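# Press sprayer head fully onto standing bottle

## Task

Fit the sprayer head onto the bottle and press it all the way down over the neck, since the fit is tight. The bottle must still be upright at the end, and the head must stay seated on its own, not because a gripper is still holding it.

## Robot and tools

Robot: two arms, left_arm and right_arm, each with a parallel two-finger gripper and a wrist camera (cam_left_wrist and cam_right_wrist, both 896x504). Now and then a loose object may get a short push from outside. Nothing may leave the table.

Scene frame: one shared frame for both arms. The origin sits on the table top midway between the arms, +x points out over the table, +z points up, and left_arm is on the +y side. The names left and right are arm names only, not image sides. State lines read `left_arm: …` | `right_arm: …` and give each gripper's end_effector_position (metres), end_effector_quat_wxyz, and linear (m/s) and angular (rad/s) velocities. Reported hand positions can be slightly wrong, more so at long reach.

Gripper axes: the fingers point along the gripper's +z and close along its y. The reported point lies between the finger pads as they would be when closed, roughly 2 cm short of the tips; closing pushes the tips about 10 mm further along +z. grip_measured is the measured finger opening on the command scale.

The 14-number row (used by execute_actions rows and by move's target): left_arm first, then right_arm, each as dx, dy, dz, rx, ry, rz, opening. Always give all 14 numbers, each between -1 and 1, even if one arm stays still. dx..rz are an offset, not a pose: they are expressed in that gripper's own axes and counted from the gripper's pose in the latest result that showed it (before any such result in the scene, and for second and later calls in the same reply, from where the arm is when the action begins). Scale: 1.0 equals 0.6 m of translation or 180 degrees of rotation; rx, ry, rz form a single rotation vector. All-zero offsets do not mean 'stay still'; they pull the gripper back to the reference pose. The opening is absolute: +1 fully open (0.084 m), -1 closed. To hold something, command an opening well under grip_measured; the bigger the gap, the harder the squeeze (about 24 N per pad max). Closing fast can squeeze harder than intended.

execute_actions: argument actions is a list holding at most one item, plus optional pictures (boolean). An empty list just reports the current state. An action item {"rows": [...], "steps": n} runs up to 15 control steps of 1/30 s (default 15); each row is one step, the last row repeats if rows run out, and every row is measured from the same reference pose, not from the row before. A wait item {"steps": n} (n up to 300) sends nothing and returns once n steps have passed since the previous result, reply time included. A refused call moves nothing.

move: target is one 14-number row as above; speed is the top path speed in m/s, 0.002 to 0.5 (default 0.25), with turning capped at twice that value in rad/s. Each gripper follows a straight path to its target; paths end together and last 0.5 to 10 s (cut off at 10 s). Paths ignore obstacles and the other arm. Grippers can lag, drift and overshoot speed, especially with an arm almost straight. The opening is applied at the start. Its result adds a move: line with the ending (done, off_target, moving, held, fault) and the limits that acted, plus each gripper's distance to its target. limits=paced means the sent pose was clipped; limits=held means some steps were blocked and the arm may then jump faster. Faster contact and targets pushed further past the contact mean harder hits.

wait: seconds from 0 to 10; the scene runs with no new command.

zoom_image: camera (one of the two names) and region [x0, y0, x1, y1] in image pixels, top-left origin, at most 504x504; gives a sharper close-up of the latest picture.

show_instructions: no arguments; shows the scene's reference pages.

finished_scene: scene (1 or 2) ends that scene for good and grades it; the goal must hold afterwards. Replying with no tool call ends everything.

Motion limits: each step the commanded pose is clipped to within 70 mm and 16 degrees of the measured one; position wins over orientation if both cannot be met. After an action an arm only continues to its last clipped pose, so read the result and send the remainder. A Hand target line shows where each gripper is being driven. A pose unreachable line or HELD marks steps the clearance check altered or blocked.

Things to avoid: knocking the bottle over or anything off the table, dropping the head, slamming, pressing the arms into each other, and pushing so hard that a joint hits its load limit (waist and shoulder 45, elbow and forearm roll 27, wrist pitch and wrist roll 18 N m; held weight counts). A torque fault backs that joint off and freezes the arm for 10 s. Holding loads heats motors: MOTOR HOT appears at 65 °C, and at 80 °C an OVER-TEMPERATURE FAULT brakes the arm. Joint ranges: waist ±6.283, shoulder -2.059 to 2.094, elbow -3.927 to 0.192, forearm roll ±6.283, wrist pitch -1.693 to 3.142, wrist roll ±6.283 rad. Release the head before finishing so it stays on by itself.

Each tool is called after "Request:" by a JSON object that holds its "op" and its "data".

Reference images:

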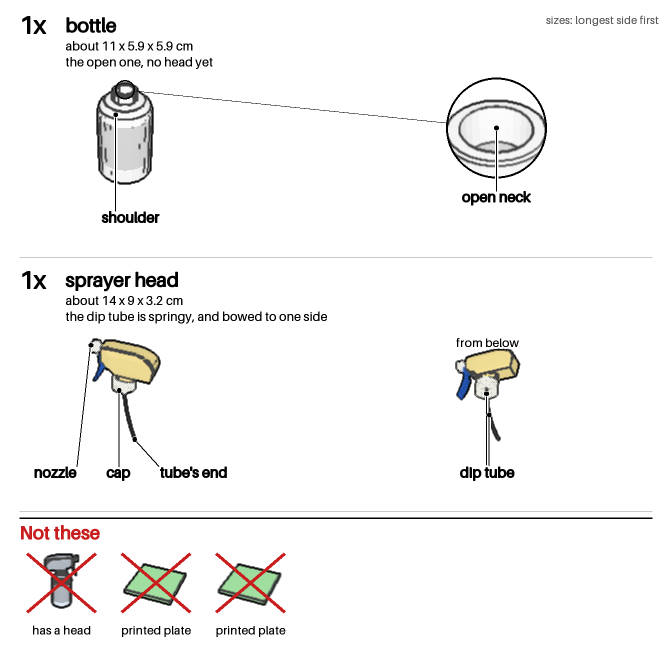

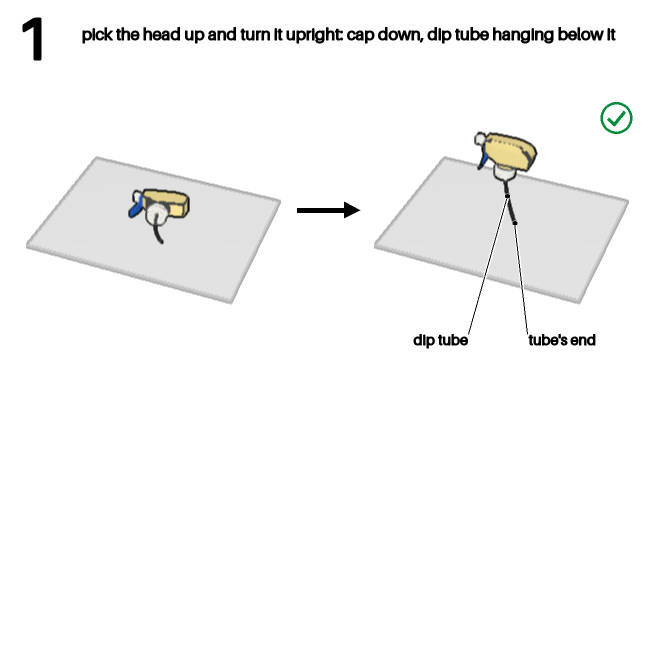

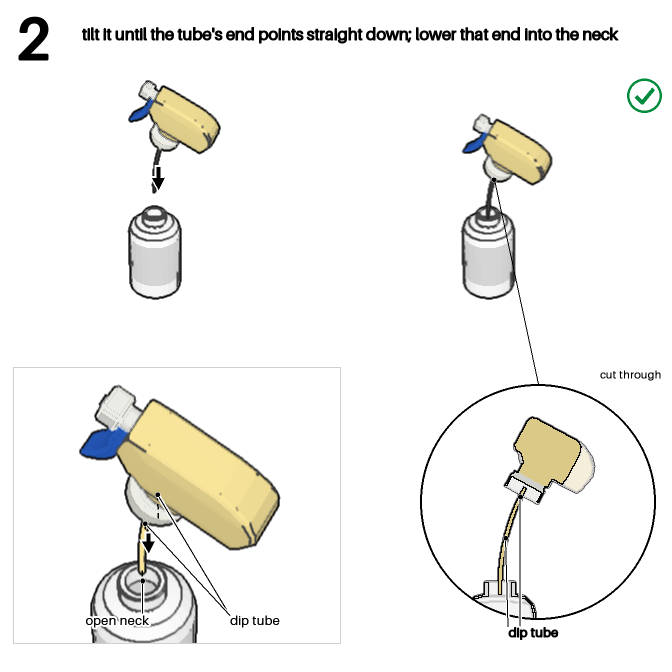

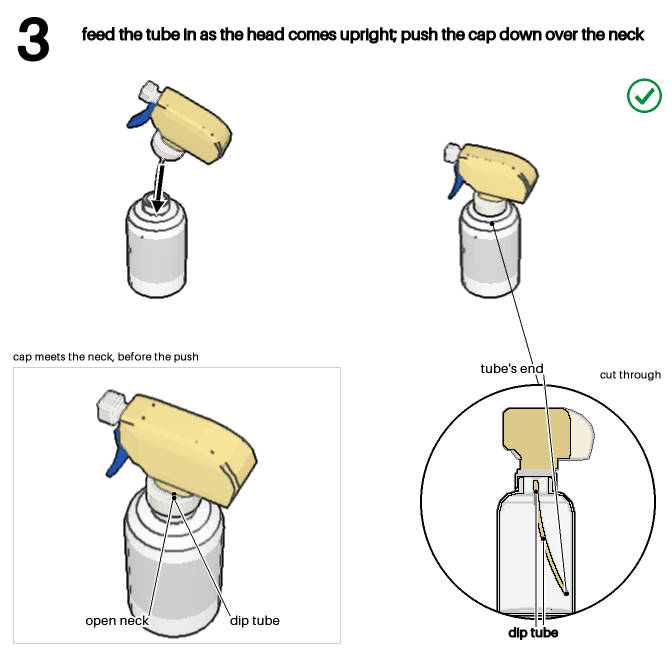

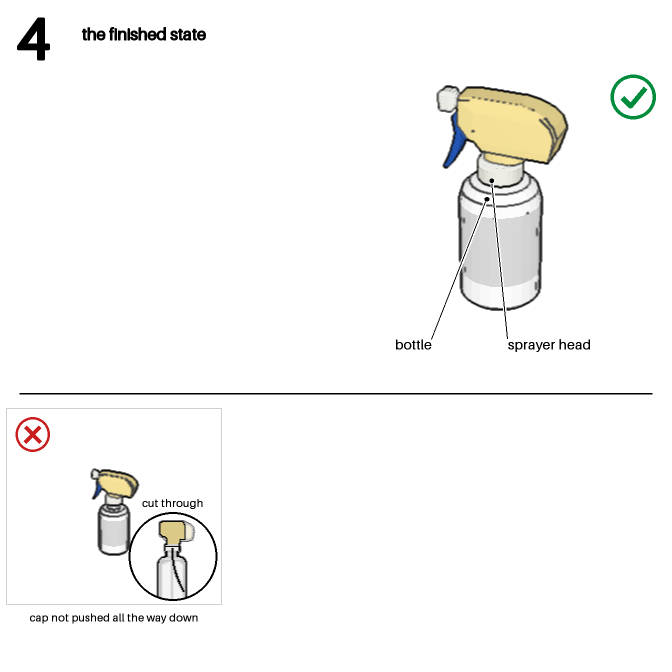

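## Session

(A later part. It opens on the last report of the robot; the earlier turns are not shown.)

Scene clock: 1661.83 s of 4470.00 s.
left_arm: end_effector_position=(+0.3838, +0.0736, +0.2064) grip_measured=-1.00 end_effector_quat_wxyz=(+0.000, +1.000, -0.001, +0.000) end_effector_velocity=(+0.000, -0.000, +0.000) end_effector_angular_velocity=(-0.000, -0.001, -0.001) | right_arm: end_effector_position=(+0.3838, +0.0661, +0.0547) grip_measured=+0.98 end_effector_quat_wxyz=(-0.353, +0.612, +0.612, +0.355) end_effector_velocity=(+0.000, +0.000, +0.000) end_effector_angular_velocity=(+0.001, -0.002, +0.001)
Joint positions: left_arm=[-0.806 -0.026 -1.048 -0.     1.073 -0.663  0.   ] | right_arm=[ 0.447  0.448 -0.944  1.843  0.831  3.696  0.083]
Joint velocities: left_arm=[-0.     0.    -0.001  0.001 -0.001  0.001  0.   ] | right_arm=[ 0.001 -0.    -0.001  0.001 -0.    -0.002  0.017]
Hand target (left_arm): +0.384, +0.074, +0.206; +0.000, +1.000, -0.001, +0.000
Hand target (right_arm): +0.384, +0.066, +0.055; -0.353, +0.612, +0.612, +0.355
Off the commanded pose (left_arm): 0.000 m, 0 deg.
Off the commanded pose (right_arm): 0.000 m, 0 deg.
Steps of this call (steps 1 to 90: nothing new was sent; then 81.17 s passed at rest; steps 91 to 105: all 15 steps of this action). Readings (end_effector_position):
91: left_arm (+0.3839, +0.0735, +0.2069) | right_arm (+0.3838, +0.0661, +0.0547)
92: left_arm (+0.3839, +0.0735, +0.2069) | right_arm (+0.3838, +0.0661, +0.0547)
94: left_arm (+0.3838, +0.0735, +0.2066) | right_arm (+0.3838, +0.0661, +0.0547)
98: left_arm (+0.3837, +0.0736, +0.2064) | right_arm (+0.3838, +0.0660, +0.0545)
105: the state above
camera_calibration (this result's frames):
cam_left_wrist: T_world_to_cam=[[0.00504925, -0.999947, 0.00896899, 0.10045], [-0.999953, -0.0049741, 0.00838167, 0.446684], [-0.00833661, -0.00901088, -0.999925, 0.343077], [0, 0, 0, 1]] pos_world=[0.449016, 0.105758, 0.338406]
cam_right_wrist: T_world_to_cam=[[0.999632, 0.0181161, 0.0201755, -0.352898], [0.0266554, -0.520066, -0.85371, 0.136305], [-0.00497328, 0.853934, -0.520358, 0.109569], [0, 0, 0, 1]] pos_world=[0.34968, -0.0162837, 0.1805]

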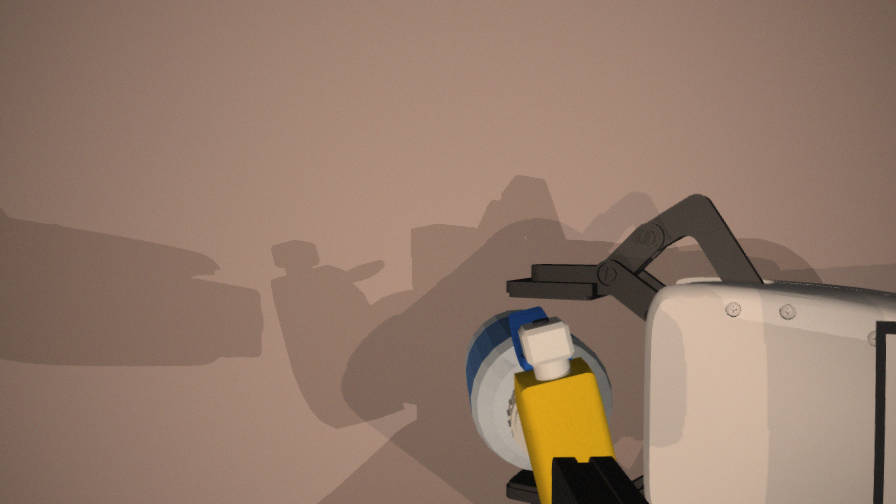

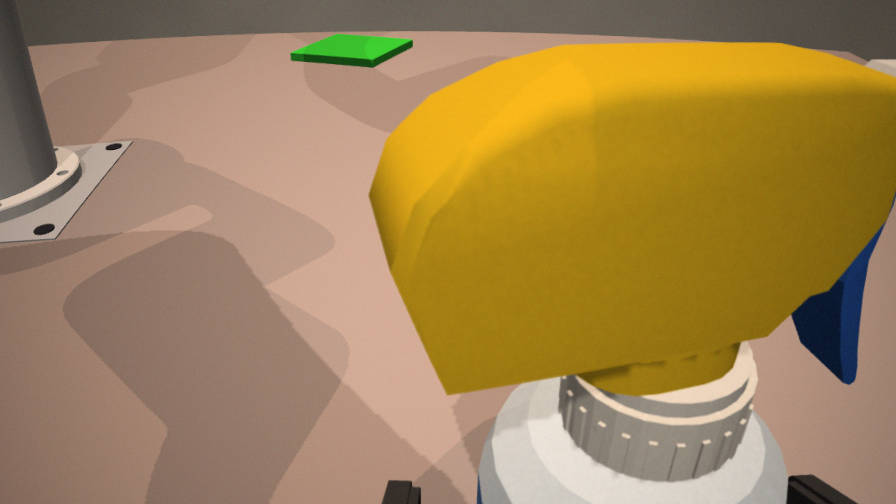

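Request:
{"op": "move", "data": {"target": [0,0,0,0,0,0,-1, -0.0855,0,-0.1222,0,0.1222,0,1.0], "speed": 0.12}}

Scene clock: 1679.60 s of 4470.00 s.
left_arm: end_effector_position=(+0.3838, +0.0736, +0.2064) grip_measured=-1.00 end_effector_quat_wxyz=(+0.000, +1.000, -0.001, +0.000) end_effector_velocity=(-0.001, +0.000, -0.001) end_effector_angular_velocity=(+0.002, +0.001, +0.001) | right_arm: end_effector_position=(+0.3841, -0.0234, +0.0473) grip_measured=+1.00 end_effector_quat_wxyz=(-0.463, +0.533, +0.534, +0.466) end_effector_velocity=(+0.000, -0.002, +0.000) end_effector_angular_velocity=(+0.010, -0.001, +0.001)
Joint positions: left_arm=[-0.806 -0.026 -1.048 -0.     1.073 -0.663  0.   ] | right_arm=[ 0.082  0.611 -0.851  1.775  1.379  3.375  0.084]
Joint velocities: left_arm=[-0.     0.     0.001  0.001  0.001 -0.002  0.   ] | right_arm=[-0.008  0.006 -0.002 -0.005  0.012 -0.005 -0.   ]
Hand target (left_arm): +0.384, +0.074, +0.206; +0.000, +1.000, -0.001, +0.000
Hand target (right_arm): +0.384, -0.024, +0.047; -0.463, +0.533, +0.534, +0.466
Off the commanded pose (left_arm): 0.000 m, 0 deg.
Off the commanded pose (right_arm): 0.001 m, 0 deg.
After step 90, 12.77 s passed at rest.
move: done
camera_calibration (this result's frames):
cam_left_wrist: T_world_to_cam=[[0.00504939, -0.999947, 0.00896876, 0.10045], [-0.999952, -0.00497424, 0.008382, 0.446684], [-0.00833694, -0.00901066, -0.999925, 0.343077], [0, 0, 0, 1]] pos_world=[0.449016, 0.105758, 0.338406]
cam_right_wrist: T_world_to_cam=[[0.999584, 0.00941654, 0.0272454, -0.351961], [0.0284169, -0.163071, -0.986205, 0.0973989], [-0.00484371, 0.986569, -0.163271, 0.168252], [0, 0, 0, 1]] pos_world=[0.349862, -0.146795, 0.133115]

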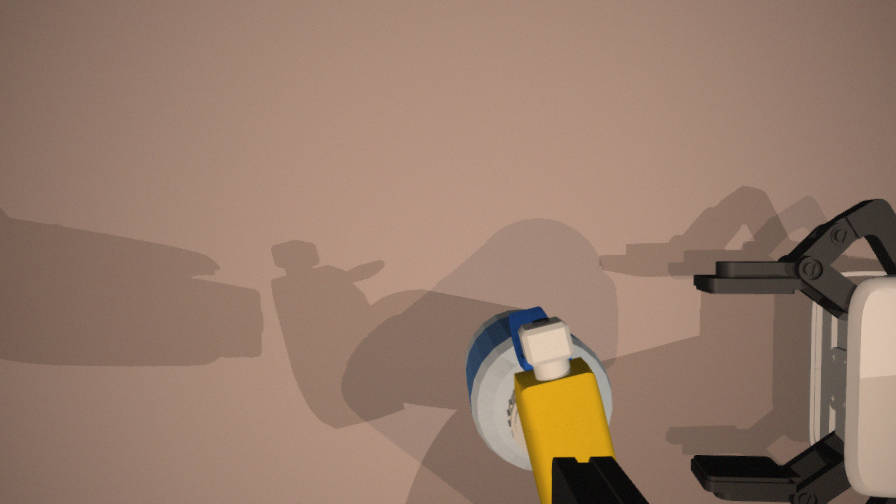

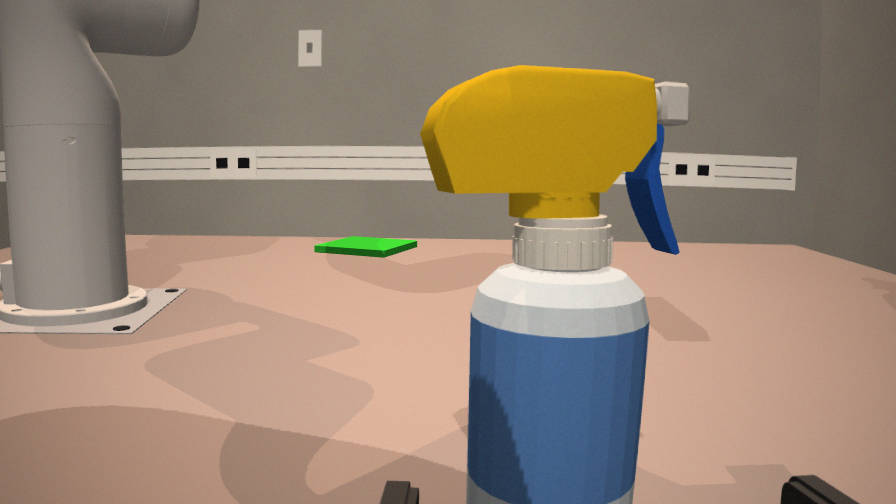

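Request:
{"op": "zoom_image", "data": {"camera": "cam_right_wrist", "region": [490, 190, 640, 300]}}

Region (490, 190, 640, 300) of cam_right_wrist's 896x504 image, scaled by 3.360, with more detail than that image has; it fills the top 370 rows of this view, and the rest is white.

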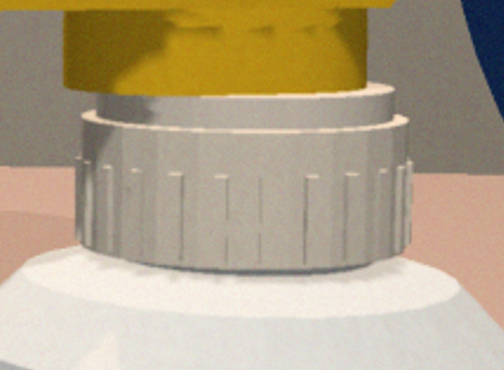

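Request:
{"op": "finished_scene", "data": {"scene": 1}}

The scene is finished: the task was done.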